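# Seat keyed shaft into loose gearbox bore

## Task

Lower the shaft, thin end first and from above, into the gearbox bore until the shaft's shoulder rests on the bore's top rim. The gearbox is not fixed and must stay upright on its output flange. Clearance is tight, and the two keys on the shaft are aligned: the thin-end key must enter only the keyway slot cut in the bore wall. The result only counts if it stays in place without the robot holding it, so release the shaft and move the hands away at the end.

## Robot and tools

Robot: two arms, left_arm and right_arm, each ending in the same five-finger right hand, so the hands are not mirrored. Every hand number, axis and side means the same on both arms.

World frame: origin on the table surface halfway between the two arm bases. Table top is z = 0 and +z is up. The arms face each other across the table, with left_arm's base on the +y side. The names left and right say nothing about image sides. Positions are in metres and orientations are quaternions in w,x,y,z order.

Hand point: a spot 0.05 m in front of the palm, where index pad and thumb tip meet in a pinch. Its axes: +z runs along the straightened fingers, +y points out of the palm, +x runs across the palm away from the thumb. Straight fingers extend 0.06-0.07 m past the point along +z. Across the palm the hand spans 0.08 m on the little-finger side; on the thumb side 0.02 m if the thumb is turned in front of the palm, up to 0.09 m otherwise. A wrist bracket on the little-finger side reaches 0.11 m across and 0.03 m beyond the point along +y, and can collide. A wrap grip (thumb turned in front first) holds objects 0.035-0.08 m wide, lying across the palm toward the wrist.

execute_actions(actions): a list of actions run in order. Each action is a table of up to 15 rows, one row per control step (1/30 s); if shorter, the last row repeats to fill 15 steps. Each row is one flat list of 28 numbers, all in [-1, 1], covering both arms even when only one moves: left_arm dx, dy, dz, rx, ry, rz, then left_gripper little, ring, middle, index, thumb_bend, thumb_turn, force_limit, speed, then the same 14 for right_arm/right_gripper. dx..rz are an offset, not a pose: a target relative to the hand point's measured pose at the start of that action (for a call's first action, the last pose reported in this scene), expressed in the hand point's own axes. Every row is relative to that same start, not to the row before. Scale: 1.0 equals 0.6 m or 180 degrees; rx, ry, rz form one rotation vector. Each step the command is clipped to 100 mm and 16 degrees from the measured pose, so big offsets may need several actions. Motion trails commands by about 0.17 s. An empty list just returns state and images.

Hand numbers are absolute targets, not offsets. Fingers (little, ring, middle, index) and thumb_bend: +1 straight/open, -1 fully curled. thumb_turn: +1 beside the palm, -1 across in front of it. A pinch is near index -0.22, thumb_bend -0.75, thumb_turn -0.57. force_limit maps -1..+1 to roughly 0..10 N fingertip force (0..15 N for both thumb motors) and only stops closing. speed maps -1..+1 from near zero to full (0.6 s full travel); close at -0.9 or below for a gentle grip. There is no 'unchanged' value: to keep a hand as is, resend its last eight numbers, or before any, its hand_measured six plus hand_force_limit and hand_speed. A motor only starts when its target changes by 0.01 or more; it then locks at target or at force_limit. To squeeze harder raise force_limit and send a target further closed than measured; to loosen, send a more open target.

move(target, speed, stop_force, blocking): target is one 28-number row as above; its arm parts are offsets from the pose in the last result that showed one. Each hand point follows a straight path; both paths finish together, lasting 0.5-10 s. speed is m/s, 0.002-0.5 (default 0.25), turning capped at twice that in rad/s. Paths ignore obstacles and the other arm. stop_force (9-40 N, one value for both arms, not allowed in the first 0.2 s or with blocking=false) ends an arm's path when its wrist sensor feels that much extra push against the motion; the arm backs up two steps and holds. Use it slowly, without rotating the hand, and omit it when pulling away from a surface. Without it, stiff arms can fault if the target lies even slightly beyond contact. blocking=false returns after 0.5 s; then use wait or stop before further commands. The result adds a move: line (done, off_target, moving, held, contact, fault) and limit notes (paced = clipped, held = steps blocked).

wait(seconds 0-10) lets time run with last commands held. stop brakes a running move. zoom_image(camera, region [x0,y0,x1,y1] pixels, at most 504x504) enlarges part of cam_high (504x504), cam_left_wrist or cam_right_wrist (616x616 fisheye). show_instructions shows reference images. finished_scene(scene) ends the current scene, irreversibly.

Results: a state line per arm with hand point position, quaternion and velocities in the world frame (reported position can be off, more at long reach); Hand target lines; 'pose unreachable' when the clearance check altered a command; step readings with HELD marks; joint positions and torques (noisy, offset); Wrist force and Wrist torque in the hand point axes (offset up to 4 N, noise about 2.4 N, saturation near 50 N; force points back into the arm when pressing); hand_measured, hand_stopped_by (moving, target, force, stalled, fault), hand_load_n (positive pushes a finger open; near zero means grip lost). Camera calibration is given and may change per result.

Avoid: joint torque beyond 136 N m (shoulder, elbow) or 25.4 N m (wrists), or 150 N on any arm part; either freezes that arm for 10 s. Motors holding loads heat; a warning appears at 70 °C and brakes lock at 85 °C. Never let the arms strike or press on each other. Do not drop, slam or knock anything off the table, tip the gearbox, or press hard; a loose object may occasionally be nudged by an outside push.

Each tool is called after "Emit:" as name(argument=value, ...), one argument or row to a line, values as JSON.

Reference images:

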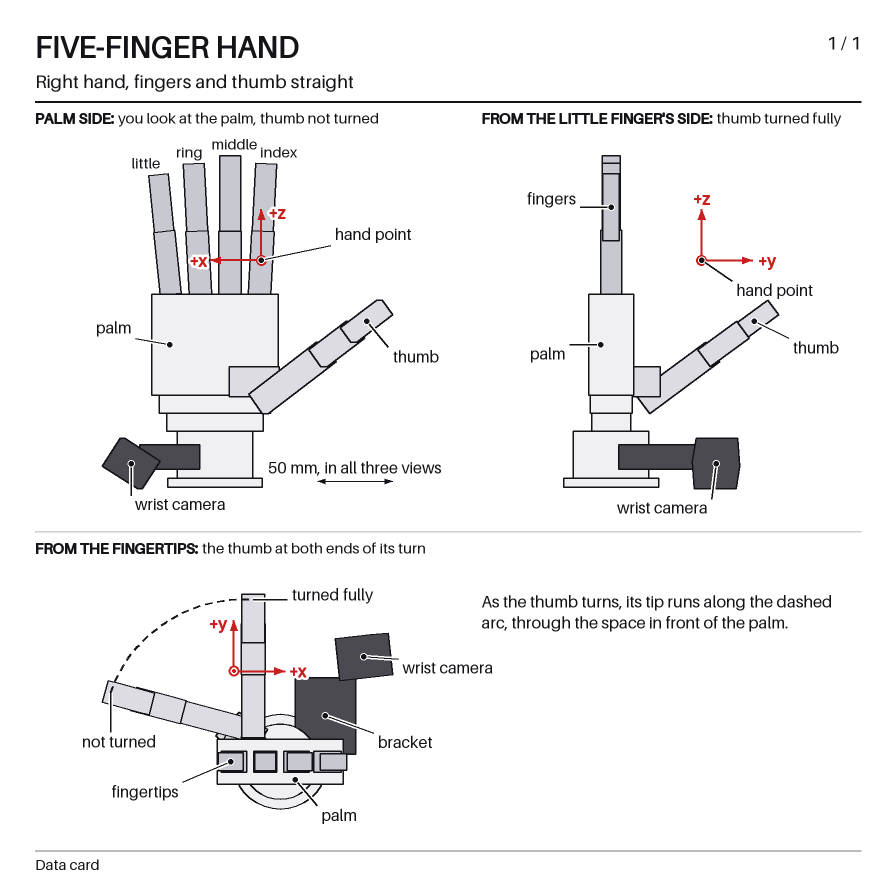

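## Session

Emit:
execute_actions(
  actions=[],
)

Scene clock: 0.00 s.
left_arm: end_effector_position=(+0.2497, +0.4560, +0.4834) hand_measured=(+1.000, +1.000, +1.000, +1.000, +1.000, +1.000) hand_load_n=(+0.0, +0.0, +0.0, +0.0, +0.0, +0.0) hand_stopped_by=(target, target, target, target, target, target) hand_force_limit=0.00 hand_speed=-0.80 end_effector_quat_wxyz=(+0.022, +0.298, +0.954, -0.022) end_effector_velocity=(-0.000, +0.000, +0.000) end_effector_angular_velocity=(-0.002, +0.000, +0.001) | right_arm: end_effector_position=(+0.0538, -0.2446, +0.4849) hand_measured=(+1.000, +1.000, +1.000, +1.000, +1.000, +1.000) hand_load_n=(+0.0, +0.0, +0.0, +0.0, +0.0, +0.0) hand_stopped_by=(target, target, target, target, target, target) hand_force_limit=0.00 hand_speed=-0.80 end_effector_quat_wxyz=(+0.001, -0.380, +0.925, -0.006) end_effector_velocity=(-0.000, +0.000, +0.000) end_effector_angular_velocity=(+0.001, -0.001, +0.000)
Joint positions: left_arm=[ 0.545 -1.749  1.333  1.925  1.581 -1.889] | right_arm=[-1.179 -1.732  1.328  1.973  1.582 -1.887]
Joint velocities: left_arm=[ 0.001 -0.001 -0.001 -0.     0.001 -0.   ] | right_arm=[ 0.001 -0.    -0.    -0.001 -0.     0.   ]
Joint torques (N m, as the arm reports them, + toward a larger angle): no reading
Motor temperatures (°C, as the motors report them): left_arm=[27 27 28 32 35 31] | right_arm=[28 27 27 30 35 33]
Wrist force (N, on the end effector, along its own x y z axes, offset not removed): no reading
Wrist torque (N m, same axes, about the end effector's origin, offset not removed): no reading
Hand target (left_arm): +0.250, +0.456, +0.483; +0.022, +0.298, +0.954, -0.022
Hand target (right_arm): +0.054, -0.245, +0.485; +0.001, -0.380, +0.925, -0.006

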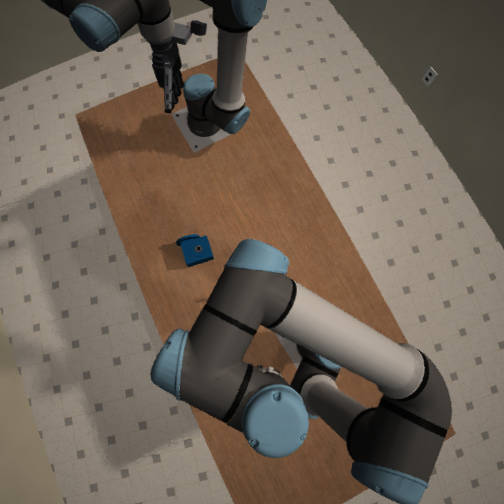

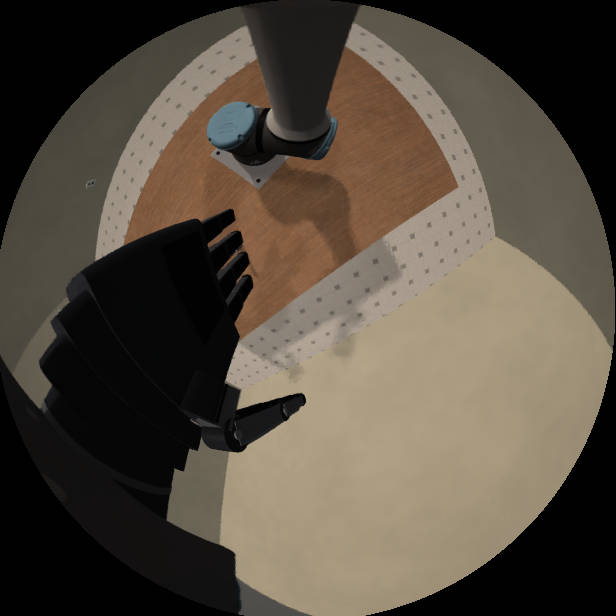

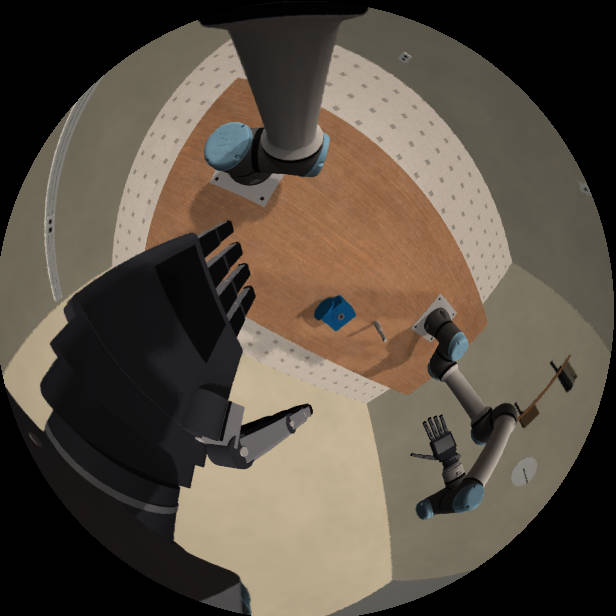

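Emit:
zoom_image(
  camera="cam_right_wrist",
  region=[300, 280, 410, 360],
)

Emit:
zoom_image(
  camera="cam_high",
  region=[150, 220, 250, 320],
)

Region (300, 280, 410, 360) of cam_right_wrist's 616x616 image, scaled by 4.582, with more detail than that image has; it fills the top 367 rows of this view, and the rest is white.

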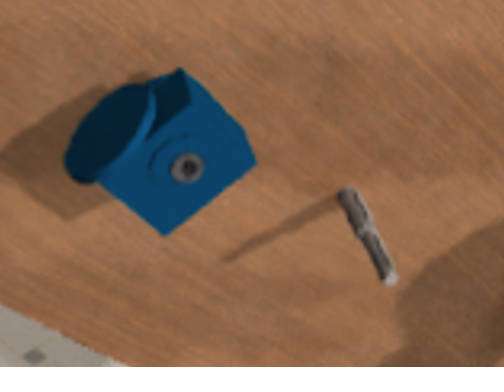

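Region (150, 220, 250, 320) of cam_high's 504x504 image, scaled by 5.040, with more detail than that image has.

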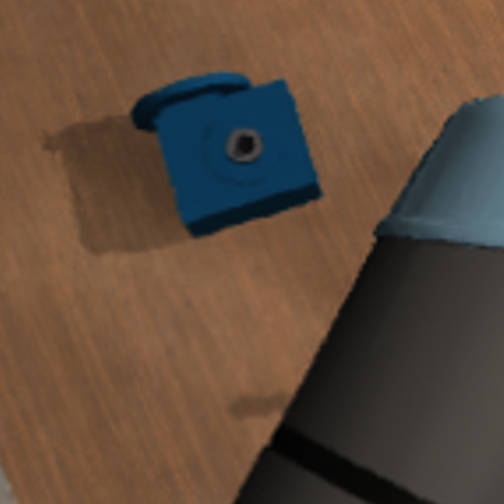

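Emit:
move(
  target=[0,0.3,0,0,0,0,1,1,1,1,1,1,0,-0.8,-0.365,0.213,0.333,0,0,0,1,1,1,1,1,1,0,-0.8],
)

Emit:
zoom_image(
  camera="cam_right_wrist",
  region=[230, 200, 480, 400],
)

Scene clock: 2.47 s.
left_arm: end_effector_position=(+0.3523, +0.6036, +0.4786) hand_measured=(+1.000, +1.000, +1.000, +1.000, +1.000, +1.000) hand_load_n=(+0.0, +0.0, +0.0, +0.0, +0.0, +0.0) hand_stopped_by=(target, target, target, target, target, target) hand_force_limit=0.00 hand_speed=-0.80 end_effector_quat_wxyz=(+0.023, +0.298, +0.954, -0.021) end_effector_velocity=(-0.000, +0.001, -0.000) end_effector_angular_velocity=(-0.001, +0.002, +0.000) | right_arm: end_effector_position=(+0.1209, -0.0016, +0.2833) hand_measured=(+1.000, +1.000, +1.000, +1.000, +1.000, +1.000) hand_load_n=(+0.0, +0.0, +0.0, +0.0, +0.0, +0.0) hand_stopped_by=(target, target, target, target, target, target) hand_force_limit=0.00 hand_speed=-0.80 end_effector_quat_wxyz=(+0.001, -0.380, +0.925, -0.006) end_effector_velocity=(+0.000, +0.001, -0.000) end_effector_angular_velocity=(+0.001, +0.001, +0.000)
Joint positions: left_arm=[ 1.301 -1.483  1.101  1.914  1.619 -1.134] | right_arm=[-0.733 -1.153  1.197  1.531  1.582 -1.441]
Joint velocities: left_arm=[ 0.003  0.001 -0.001  0.001  0.001  0.002] | right_arm=[ 0.001  0.003 -0.004  0.    -0.001  0.001]
Joint torques (N m, as the arm reports them, + toward a larger angle): left_arm=[ 12.61 -14.12 -27.47   3.96   1.84   1.85] | right_arm=[ 12.58 -25.04 -31.02   4.06   2.44   1.8 ]
Motor temperatures (°C, as the motors report them): left_arm=[27 27 28 32 35 31] | right_arm=[28 27 27 30 35 33]
Wrist force (N, on the end effector, along its own x y z axes, offset not removed): left_arm=[-3.4 0.8 0.2] | right_arm=[-1.3 -0.3 0.3]
Wrist torque (N m, same axes, about the end effector's origin, offset not removed): left_arm=[0.11 0.41 -0.17] | right_arm=[-0.07 0.24 0.14]
Hand target (left_arm): +0.352, +0.604, +0.479; +0.023, +0.298, +0.954, -0.021
Hand target (right_arm): +0.121, -0.002, +0.283; +0.001, -0.380, +0.925, -0.006
Off the commanded pose (left_arm): 0.000 m, 0 deg.
Off the commanded pose (right_arm): 0.000 m, 0 deg.
move: done
camera_calibration (this result's frames):
cam_left_wrist: T_world_to_cam=[[0.653331, 0.757041, 0.00687096, -0.690856], [0.592699, -0.517107, 0.617502, -0.200208], [0.471027, -0.399361, -0.786539, 0.579517], [0, 0, 0, 1]] pos_world=[0.297052, 0.650914, 0.584188]
cam_right_wrist: T_world_to_cam=[[-0.589342, 0.80787, -0.00461605, 0.0743272], [0.68383, 0.501881, 0.529615, -0.224844], [0.430177, 0.308968, -0.848225, 0.317536], [0, 0, 0, 1]] pos_world=[0.0609625, -0.0453103, 0.388766]

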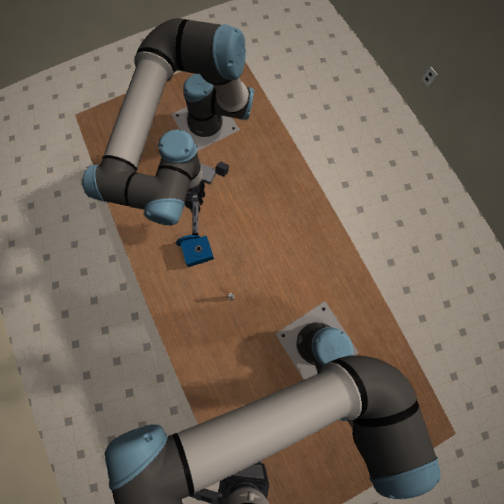

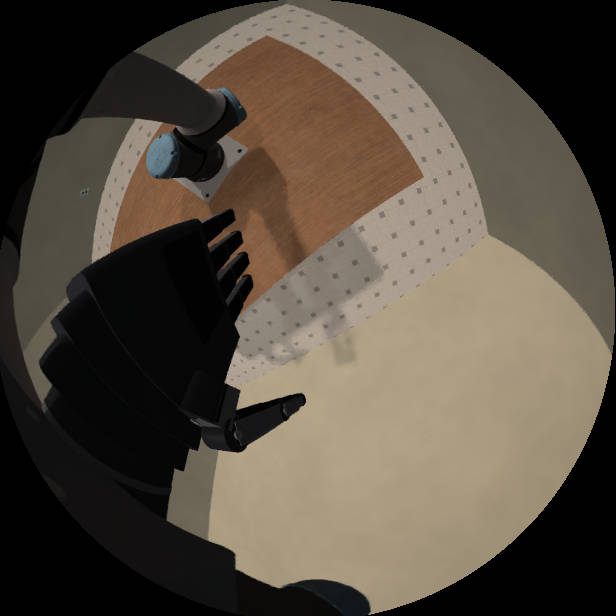

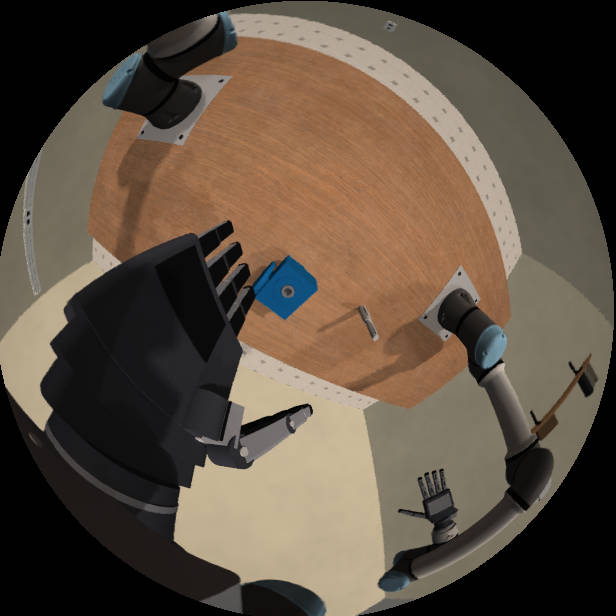

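Region (230, 200, 480, 400) of cam_right_wrist's 616x616 image, scaled by 2.016, with more detail than that image has; it fills the top 403 rows of this view, and the rest is white.

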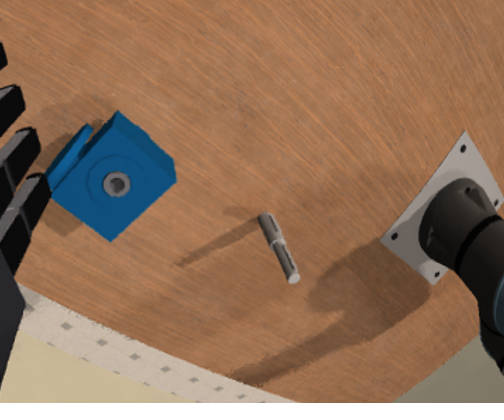

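Emit:
zoom_image(
  camera="cam_right_wrist",
  region=[340, 295, 400, 350],
)

Emit:
zoom_image(
  camera="cam_right_wrist",
  region=[250, 250, 330, 330],
)

Emit:
zoom_image(
  camera="cam_high",
  region=[170, 225, 250, 315],
)

Region (340, 295, 400, 350) of cam_right_wrist's 616x616 image, scaled by 8.400, with more detail than that image has; it fills the top 462 rows of this view, and the rest is white.

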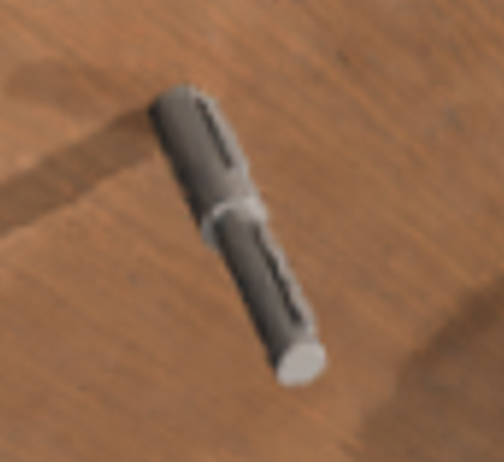

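Region (250, 250, 330, 330) of cam_right_wrist's 616x616 image, scaled by 6.300, with more detail than that image has.

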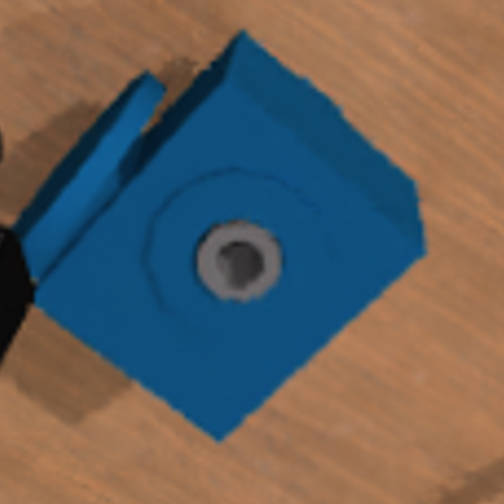

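Region (170, 225, 250, 315) of cam_high's 504x504 image, scaled by 5.600, with more detail than that image has.

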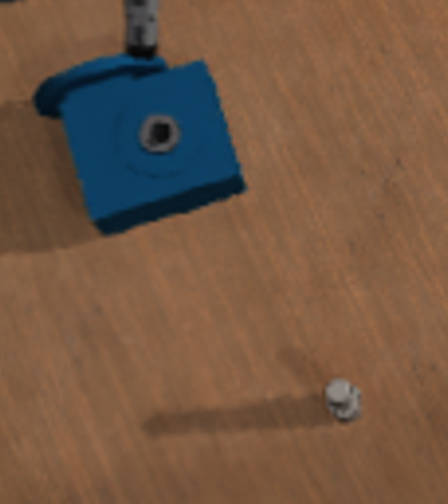

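Emit:
move(
  target=[0,0,0,0,0,0,1,1,1,1,1,1,0,-0.8,-0.136,-0.073,0.1,0,0,0,-1,-1,-1,-1,1,1,0,1],
)

Emit:
move(
  target=[0,0,0,0,0,0,1,1,1,1,1,1,0,-0.8,0.03,0.05,0.12,0,0,0,-1,-1,-1,-1,1,1,0,1],
)

Scene clock: 4.63 s.
left_arm: end_effector_position=(+0.3523, +0.6037, +0.4786) hand_measured=(+1.000, +1.000, +1.000, +1.000, +1.000, +1.000) hand_load_n=(+0.0, +0.0, +0.0, +0.0, +0.0, +0.0) hand_stopped_by=(target, target, target, target, target, target) hand_force_limit=0.00 hand_speed=-0.80 end_effector_quat_wxyz=(+0.023, +0.298, +0.954, -0.021) end_effector_velocity=(+0.000, -0.000, +0.000) end_effector_angular_velocity=(+0.000, -0.001, +0.001) | right_arm: end_effector_position=(+0.2100, +0.0241, +0.2238) hand_measured=(-1.000, -1.000, -1.000, -1.000, +1.000, +1.000) hand_load_n=(+0.0, +0.0, +0.0, +0.0, +0.0, +0.0) hand_stopped_by=(target, target, target, target, target, target) hand_force_limit=0.00 hand_speed=1.00 end_effector_quat_wxyz=(+0.001, -0.380, +0.925, -0.006) end_effector_velocity=(+0.001, +0.001, -0.000) end_effector_angular_velocity=(-0.001, +0.000, +0.000)
Joint positions: left_arm=[ 1.301 -1.483  1.101  1.914  1.619 -1.134] | right_arm=[-0.835 -0.976  1.078  1.471  1.582 -1.543]
Joint velocities: left_arm=[-0.001 -0.    -0.001  0.    -0.    -0.002] | right_arm=[-0.001  0.004 -0.005  0.002  0.001 -0.001]
Joint torques (N m, as the arm reports them, + toward a larger angle): left_arm=[-10.52 -27.33  -8.4    0.99  -1.84  -1.54] | right_arm=[-15.19 -31.28 -29.84   4.17  -2.67  -1.57]
Motor temperatures (°C, as the motors report them): left_arm=[27 27 28 32 35 31] | right_arm=[28 27 27 30 35 33]
Wrist force (N, on the end effector, along its own x y z axes, offset not removed): left_arm=[-4.7 -1.3 1.7] | right_arm=[-0.7 1.9 1.0]
Wrist torque (N m, same axes, about the end effector's origin, offset not removed): left_arm=[-0.31 0.41 -0.25] | right_arm=[0.10 0.19 0.17]
Hand target (left_arm): +0.352, +0.604, +0.479; +0.023, +0.298, +0.954, -0.021
Hand target (right_arm): +0.210, +0.024, +0.224; +0.001, -0.380, +0.925, -0.006
Off the commanded pose (left_arm): 0.000 m, 0 deg.
Off the commanded pose (right_arm): 0.000 m, 0 deg.
move: done
camera_calibration (this result's frames):
cam_left_wrist: T_world_to_cam=[[0.653304, 0.757065, 0.00680262, -0.69082], [0.592761, -0.517067, 0.617476, -0.200226], [0.470987, -0.399367, -0.786561, 0.579559], [0, 0, 0, 1]] pos_world=[0.297037, 0.650922, 0.584192]
cam_right_wrist: T_world_to_cam=[[-0.589341, 0.807872, -0.0044784, 0.10575], [0.683833, 0.501791, 0.529696, -0.267247], [0.430174, 0.309109, -0.848176, 0.220748], [0, 0, 0, 1]] pos_world=[0.150115, -0.0195652, 0.329266]

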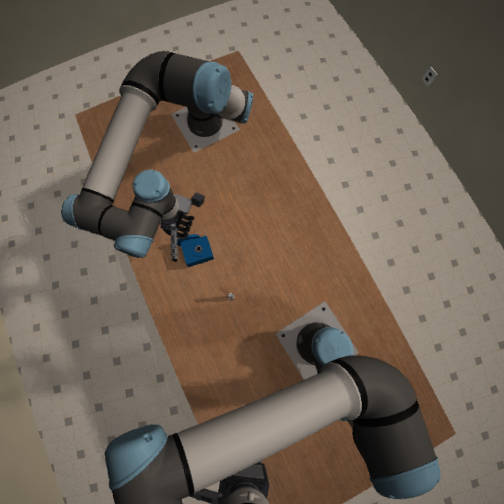

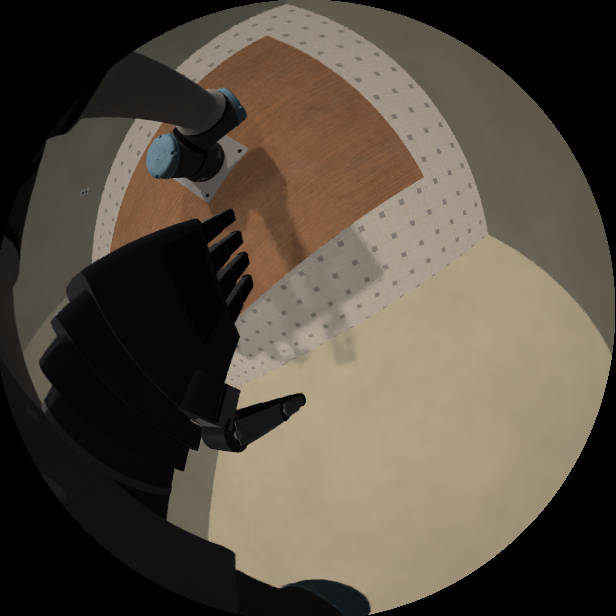

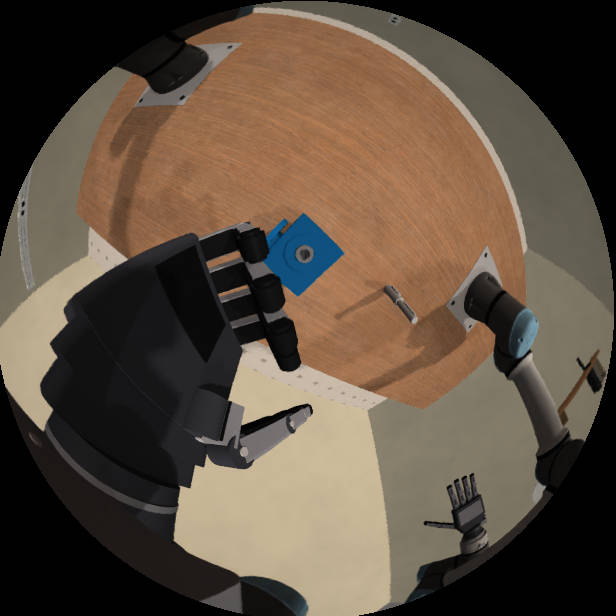

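Scene clock: 5.53 s.
left_arm: end_effector_position=(+0.3523, +0.6037, +0.4786) hand_measured=(+1.000, +1.000, +1.000, +1.000, +1.000, +1.000) hand_load_n=(+0.0, +0.0, +0.0, +0.0, +0.0, +0.0) hand_stopped_by=(target, target, target, target, target, target) hand_force_limit=0.00 hand_speed=-0.80 end_effector_quat_wxyz=(+0.023, +0.298, +0.954, -0.021) end_effector_velocity=(-0.001, +0.000, +0.000) end_effector_angular_velocity=(-0.000, +0.000, +0.001) | right_arm: end_effector_position=(+0.1767, +0.0321, +0.1515) hand_measured=(-1.000, -1.000, -1.000, -1.000, +1.000, +1.000) hand_load_n=(+0.0, +0.0, +0.0, +0.0, +0.0, +0.0) hand_stopped_by=(target, target, target, target, target, target) hand_force_limit=0.00 hand_speed=1.00 end_effector_quat_wxyz=(+0.001, -0.380, +0.925, -0.006) end_effector_velocity=(-0.000, +0.000, -0.001) end_effector_angular_velocity=(+0.001, -0.001, -0.000)
Joint positions: left_arm=[ 1.301 -1.483  1.101  1.914  1.619 -1.134] | right_arm=[-0.777 -0.962  1.244  1.292  1.582 -1.486]
Joint velocities: left_arm=[ 0.    -0.002  0.002  0.001  0.    -0.001] | right_arm=[ 0.001  0.001  0.001 -0.003  0.     0.001]
Joint torques (N m, as the arm reports them, + toward a larger angle): left_arm=[ -7.98 -27.57  -8.68   0.79  -0.05  -1.43] | right_arm=[ 12.82 -31.07  -7.98   1.28  -2.62   1.75]
Motor temperatures (°C, as the motors report them): left_arm=[27 27 28 32 35 31] | right_arm=[28 27 27 30 35 33]
Wrist force (N, on the end effector, along its own x y z axes, offset not removed): left_arm=[-3.9 -0.4 1.5] | right_arm=[0.7 0.4 1.7]
Wrist torque (N m, same axes, about the end effector's origin, offset not removed): left_arm=[-0.16 0.35 -0.32] | right_arm=[-0.05 -0.20 0.27]
Hand target (left_arm): +0.352, +0.604, +0.479; +0.023, +0.298, +0.954, -0.021
Hand target (right_arm): +0.177, +0.032, +0.151; +0.001, -0.380, +0.925, -0.006
Off the commanded pose (left_arm): 0.000 m, 0 deg.
Off the commanded pose (right_arm): 0.000 m, 0 deg.
move: done
camera_calibration (this result's frames):
cam_left_wrist: T_world_to_cam=[[0.653312, 0.757058, 0.00681961, -0.690828], [0.592754, -0.517086, 0.617467, -0.200209], [0.470985, -0.399356, -0.786567, 0.579556], [0, 0, 0, 1]] pos_world=[0.297038, 0.650921, 0.584193]
cam_right_wrist: T_world_to_cam=[[-0.589344, 0.807869, -0.00456633, 0.0794139], [0.683817, 0.501841, 0.52967, -0.210199], [0.430196, 0.309035, -0.848192, 0.171315], [0, 0, 0, 1]] pos_world=[0.116841, -0.0116118, 0.257007]

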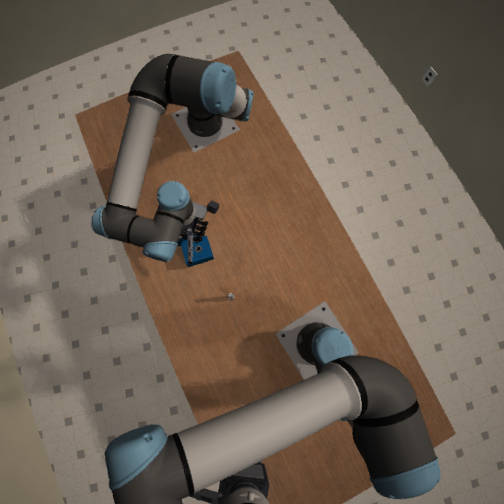

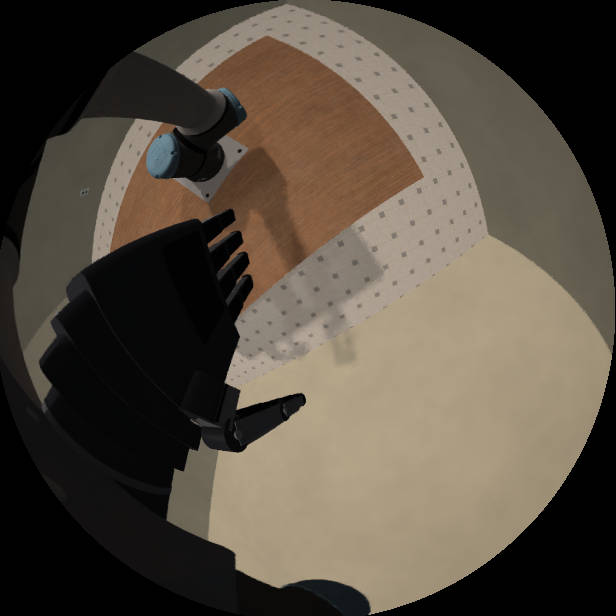

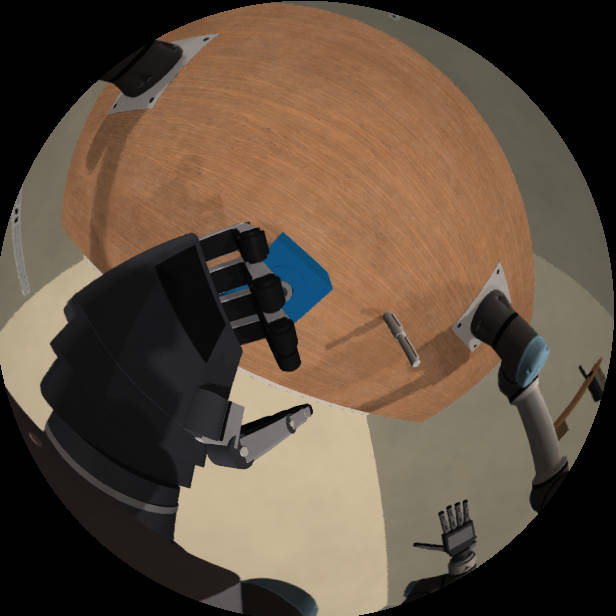

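Emit:
zoom_image(
  camera="cam_right_wrist",
  region=[365, 300, 435, 375],
)

Emit:
move(
  target=[0,0,0,0,0,0,1,1,1,1,1,1,0,-0.8,-0.025,-0.085,0,0,0,0,-1,-1,-1,-1,1,1,0,1],
)

Emit:
zoom_image(
  camera="cam_right_wrist",
  region=[270, 200, 370, 300],
)

Region (365, 300, 435, 375) of cam_right_wrist's 616x616 image, scaled by 6.720, with more detail than that image has; it fills the left 470 columns of this view, and the rest is white.

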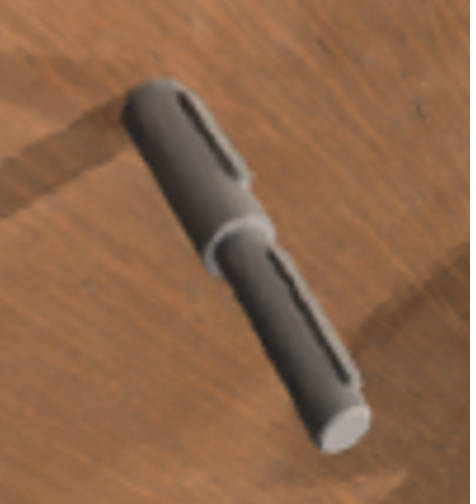

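Scene clock: 6.60 s.
left_arm: end_effector_position=(+0.3523, +0.6037, +0.4786) hand_measured=(+1.000, +1.000, +1.000, +1.000, +1.000, +1.000) hand_load_n=(+0.0, +0.0, +0.0, +0.0, +0.0, +0.0) hand_stopped_by=(target, target, target, target, target, target) hand_force_limit=0.00 hand_speed=-0.80 end_effector_quat_wxyz=(+0.023, +0.298, +0.954, -0.021) end_effector_velocity=(+0.001, -0.000, -0.001) end_effector_angular_velocity=(+0.001, +0.001, -0.003) | right_arm: end_effector_position=(+0.2232, +0.0065, +0.1521) hand_measured=(-1.000, -1.000, -1.000, -1.000, +1.000, +1.000) hand_load_n=(+0.0, +0.0, +0.0, +0.0, +0.0, +0.0) hand_stopped_by=(target, target, target, target, target, target) hand_force_limit=0.00 hand_speed=1.00 end_effector_quat_wxyz=(+0.001, -0.380, +0.925, -0.006) end_effector_velocity=(+0.001, -0.000, -0.000) end_effector_angular_velocity=(+0.001, -0.000, +0.001)
Joint positions: left_arm=[ 1.301 -1.483  1.101  1.914  1.619 -1.134] | right_arm=[-0.876 -0.963  1.243  1.292  1.582 -1.585]
Joint velocities: left_arm=[-0.     0.002  0.002 -0.002 -0.001  0.002] | right_arm=[-0.002  0.    -0.    -0.001 -0.    -0.002]
Joint torques (N m, as the arm reports them, + toward a larger angle): left_arm=[ -7.41 -27.95  -8.75   0.79   0.61  -1.55] | right_arm=[-15.6  -30.98 -29.92   4.    -2.67  -1.41]
Motor temperatures (°C, as the motors report them): left_arm=[27 27 28 32 35 31] | right_arm=[28 27 27 30 35 33]
Wrist force (N, on the end effector, along its own x y z axes, offset not removed): left_arm=[-1.2 -0.6 4.3] | right_arm=[-1.8 -4.1 2.8]
Wrist torque (N m, same axes, about the end effector's origin, offset not removed): left_arm=[-0.14 0.06 -0.12] | right_arm=[-0.81 0.26 -0.04]
Hand target (left_arm): +0.352, +0.604, +0.479; +0.023, +0.298, +0.954, -0.021
Hand target (right_arm): +0.223, +0.006, +0.152; +0.001, -0.380, +0.925, -0.006
Off the commanded pose (left_arm): 0.000 m, 0 deg.
Off the commanded pose (right_arm): 0.000 m, 0 deg.
move: done
camera_calibration (this result's frames):
cam_left_wrist: T_world_to_cam=[[0.653312, 0.757058, 0.00681986, -0.690828], [0.592754, -0.517086, 0.617467, -0.200209], [0.470985, -0.399356, -0.786567, 0.579556], [0, 0, 0, 1]] pos_world=[0.297039, 0.650921, 0.584193]
cam_right_wrist: T_world_to_cam=[[-0.589342, 0.807871, -0.00447024, 0.127476], [0.683825, 0.501782, 0.529715, -0.229481], [0.430184, 0.309127, -0.848164, 0.159757], [0, 0, 0, 1]] pos_world=[0.163327, -0.0372196, 0.257629]

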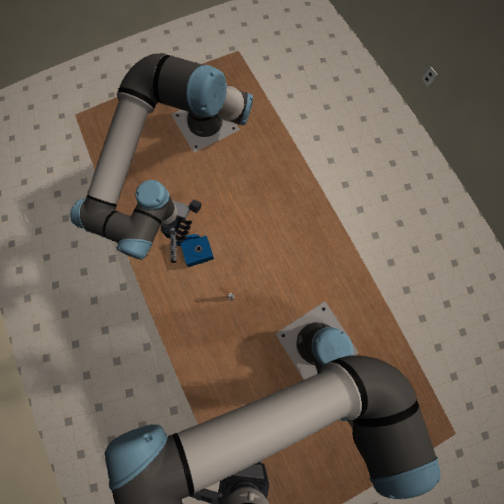

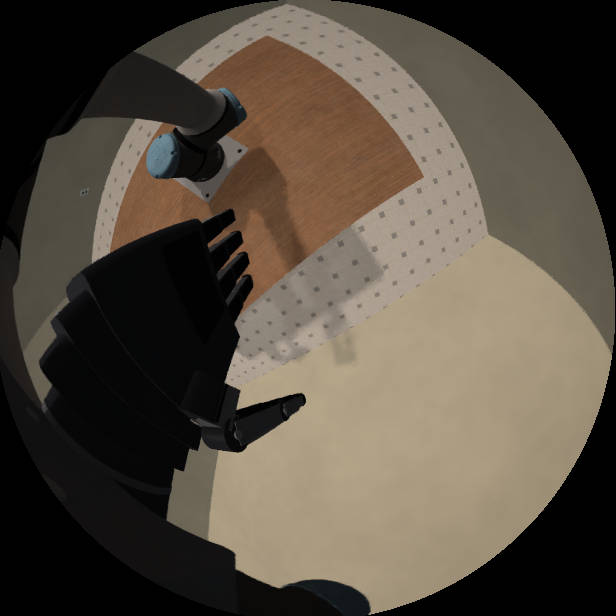

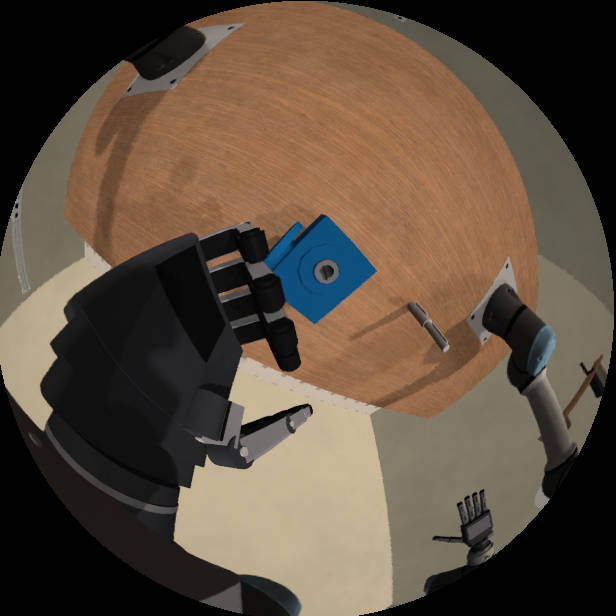

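Region (270, 200, 370, 300) of cam_right_wrist's 616x616 image, scaled by 5.040, with more detail than that image has.

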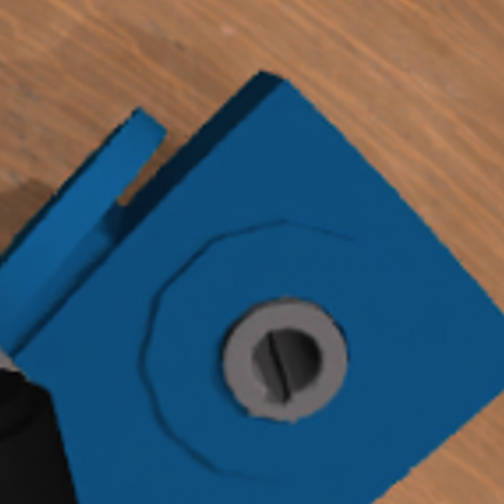

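Emit:
zoom_image(
  camera="cam_right_wrist",
  region=[310, 255, 345, 290],
)

Region (310, 255, 345, 290) of cam_right_wrist's 616x616 image, scaled by 14.400, with more detail than that image has.

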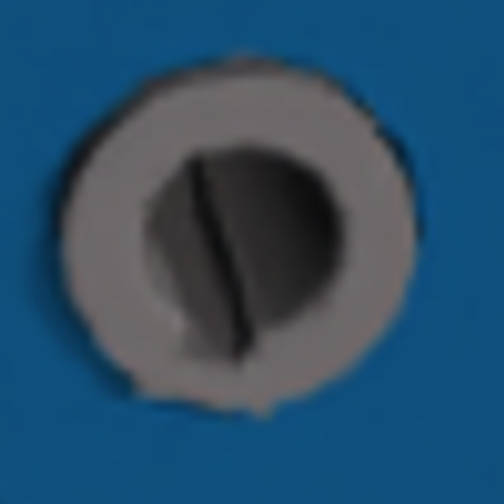

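Emit:
move(
  target=[0,0,0,0,0,0,1,1,1,1,1,1,0,-0.8,0.094,0.197,-0.25,0,0,0.859,1,1,1,0.4,-0.75,-0.57,0,1],
  speed=0.4,
)

Emit:
move(
  target=[0,0,0,0,0,0,1,1,1,1,1,1,0,-0.8,0,0,0.1,0,0.5,0,1,1,1,0.4,-0.75,-0.57,0,1],
  speed=0.4,
)

Scene clock: 11.53 s.
left_arm: end_effector_position=(+0.3523, +0.6037, +0.4786) hand_measured=(+1.000, +1.000, +1.000, +1.000, +1.000, +1.000) hand_load_n=(+0.0, +0.0, +0.0, +0.0, +0.0, +0.0) hand_stopped_by=(target, target, target, target, target, target) hand_force_limit=0.00 hand_speed=-0.80 end_effector_quat_wxyz=(+0.023, +0.298, +0.954, -0.021) end_effector_velocity=(+0.000, +0.000, +0.000) end_effector_angular_velocity=(+0.001, -0.002, -0.001) | right_arm: end_effector_position=(+0.0986, +0.0517, +0.3006) hand_measured=(+1.000, +1.000, +1.000, +0.400, -0.750, -0.570) hand_load_n=(+0.0, +0.0, +0.0, +0.0, +0.0, +0.0) hand_stopped_by=(target, target, target, target, target, target) hand_force_limit=0.00 hand_speed=1.00 end_effector_quat_wxyz=(+0.006, +0.819, +0.574, +0.000) end_effector_velocity=(-0.000, +0.001, +0.001) end_effector_angular_velocity=(-0.007, +0.002, -0.007)
Joint positions: left_arm=[ 1.301 -1.483  1.101  1.914  1.619 -1.134] | right_arm=[-0.434 -0.656  0.324  1.909  1.581  1.556]
Joint velocities: left_arm=[-0.    -0.    -0.001 -0.    -0.001  0.001] | right_arm=[ 0.001  0.02  -0.037  0.025  0.     0.007]
Joint torques (N m, as the arm reports them, + toward a larger angle): left_arm=[ -7.54 -27.14  -8.34   0.88   0.57  -1.51] | right_arm=[ 13.   -39.74 -28.5    3.97   2.46   1.8 ]
Motor temperatures (°C, as the motors report them): left_arm=[27 27 28 32 35 31] | right_arm=[28 27 27 30 35 33]
Wrist force (N, on the end effector, along its own x y z axes, offset not removed): left_arm=[-2.7 -1.3 3.3] | right_arm=[-1.2 0.5 -1.2]
Wrist torque (N m, same axes, about the end effector's origin, offset not removed): left_arm=[-0.38 0.17 -0.28] | right_arm=[0.05 0.34 0.21]
Hand target (left_arm): +0.352, +0.604, +0.479; +0.023, +0.298, +0.954, -0.021
Hand target (right_arm): +0.099, +0.052, +0.301; +0.006, +0.819, +0.574, +0.000
Off the commanded pose (left_arm): 0.000 m, 0 deg.
Off the commanded pose (right_arm): 0.001 m, 0 deg.
move: done
camera_calibration (this result's frames):
cam_left_wrist: T_world_to_cam=[[0.653312, 0.757058, 0.00681998, -0.690828], [0.592754, -0.517086, 0.617467, -0.200209], [0.470985, -0.399356, -0.786567, 0.579556], [0, 0, 0, 1]] pos_world=[0.297039, 0.650921, 0.584193]
cam_right_wrist: T_world_to_cam=[[0.878876, -0.476701, 0.018264, -0.0669893], [-0.411682, -0.738545, 0.533919, -0.0747215], [-0.241031, -0.476767, -0.845338, 0.431268], [0, 0, 0, 1]] pos_world=[0.132063, 0.118496, 0.405687]

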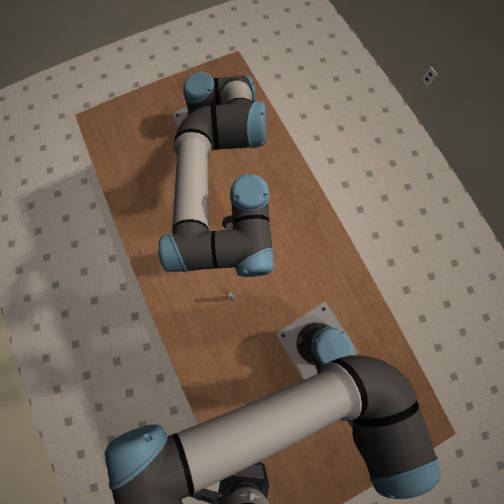

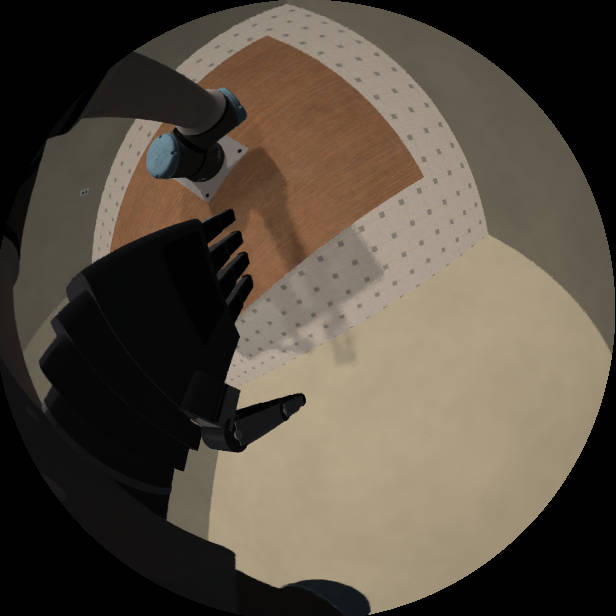

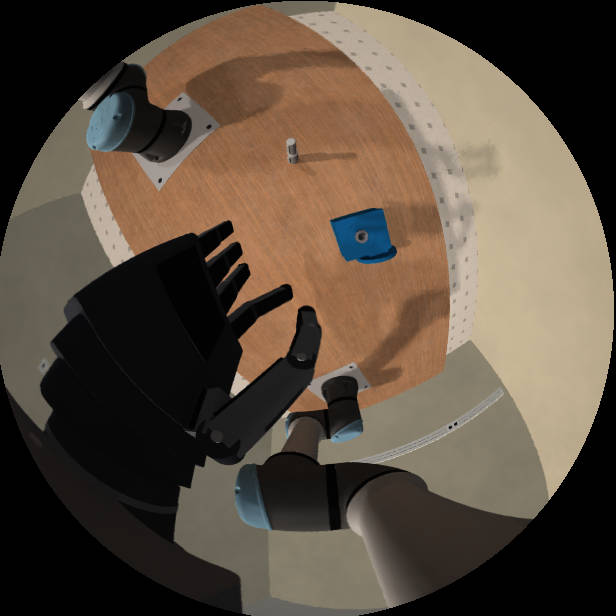

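Scene clock: 14.10 s.
left_arm: end_effector_position=(+0.3523, +0.6037, +0.4786) hand_measured=(+1.000, +1.000, +1.000, +1.000, +1.000, +1.000) hand_load_n=(+0.0, +0.0, +0.0, +0.0, +0.0, +0.0) hand_stopped_by=(target, target, target, target, target, target) hand_force_limit=0.00 hand_speed=-0.80 end_effector_quat_wxyz=(+0.023, +0.298, +0.954, -0.021) end_effector_velocity=(-0.001, +0.000, +0.001) end_effector_angular_velocity=(-0.000, -0.002, +0.002) | right_arm: end_effector_position=(+0.0992, +0.0516, +0.2403) hand_measured=(+1.000, +1.000, +1.000, +0.400, -0.750, -0.570) hand_load_n=(+0.0, +0.0, +0.0, +0.0, +0.0, +0.0) hand_stopped_by=(target, target, target, target, target, target) hand_force_limit=0.00 hand_speed=1.00 end_effector_quat_wxyz=(-0.402, +0.579, +0.411, +0.578) end_effector_velocity=(+0.000, +0.001, -0.000) end_effector_angular_velocity=(+0.007, -0.004, +0.001)
Joint positions: left_arm=[ 1.301 -1.483  1.101  1.914  1.619 -1.134] | right_arm=[-0.458 -1.581  2.163 -0.575  1.53   1.561]
Joint velocities: left_arm=[-0.    -0.002  0.    -0.    -0.    -0.003] | right_arm=[-0.     0.003  0.005 -0.015 -0.001 -0.001]
Joint torques (N m, as the arm reports them, + toward a larger angle): left_arm=[ -7.48 -27.11  -8.94   0.88   0.59  -1.47] | right_arm=[-14.94  -8.62  -9.53  -3.08  -2.65  -1.37]
Motor temperatures (°C, as the motors report them): left_arm=[27 27 28 32 35 31] | right_arm=[28 27 27 30 35 33]
Wrist force (N, on the end effector, along its own x y z axes, offset not removed): left_arm=[-7.1 -3.3 3.1] | right_arm=[-3.0 -1.6 1.9]
Wrist torque (N m, same axes, about the end effector's origin, offset not removed): left_arm=[-0.60 0.94 -0.66] | right_arm=[-0.45 0.44 0.03]
Hand target (left_arm): +0.352, +0.604, +0.479; +0.023, +0.298, +0.954, -0.021
Hand target (right_arm): +0.099, +0.052, +0.240; -0.403, +0.578, +0.411, +0.579
Off the commanded pose (left_arm): 0.000 m, 0 deg.
Off the commanded pose (right_arm): 0.001 m, 0 deg.
move: done
camera_calibration (this result's frames):
cam_left_wrist: T_world_to_cam=[[0.653311, 0.757059, 0.00681986, -0.690828], [0.592754, -0.517085, 0.617467, -0.200209], [0.470985, -0.399356, -0.786567, 0.579556], [0, 0, 0, 1]] pos_world=[0.297038, 0.650921, 0.584193]
cam_right_wrist: T_world_to_cam=[[0.928794, -0.343158, -0.139942, -0.0403351], [-0.296772, -0.462543, -0.835452, 0.261052], [0.221963, 0.817494, -0.531447, 0.19232], [0, 0, 0, 1]] pos_world=[0.072248, -0.0503142, 0.314659]

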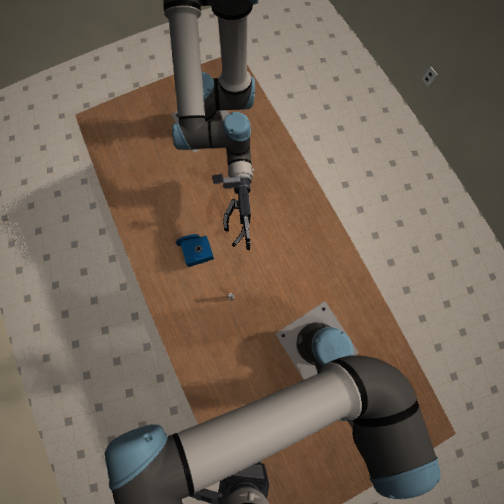

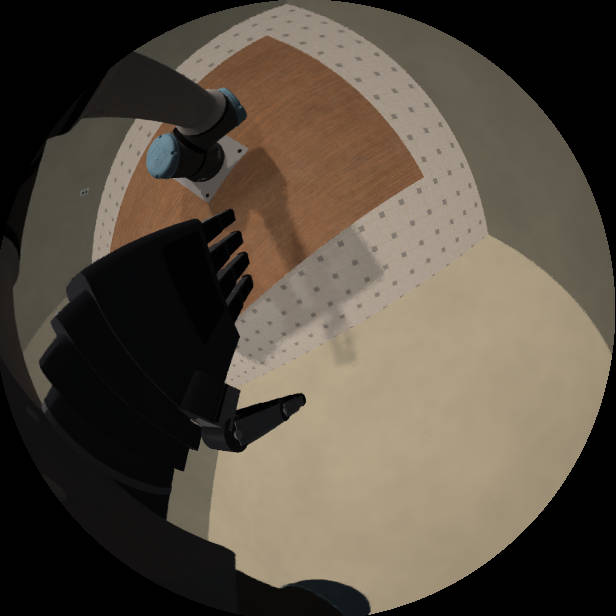

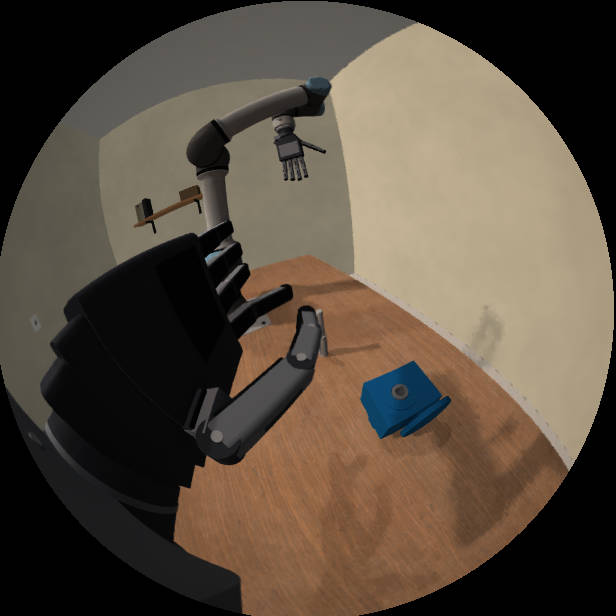

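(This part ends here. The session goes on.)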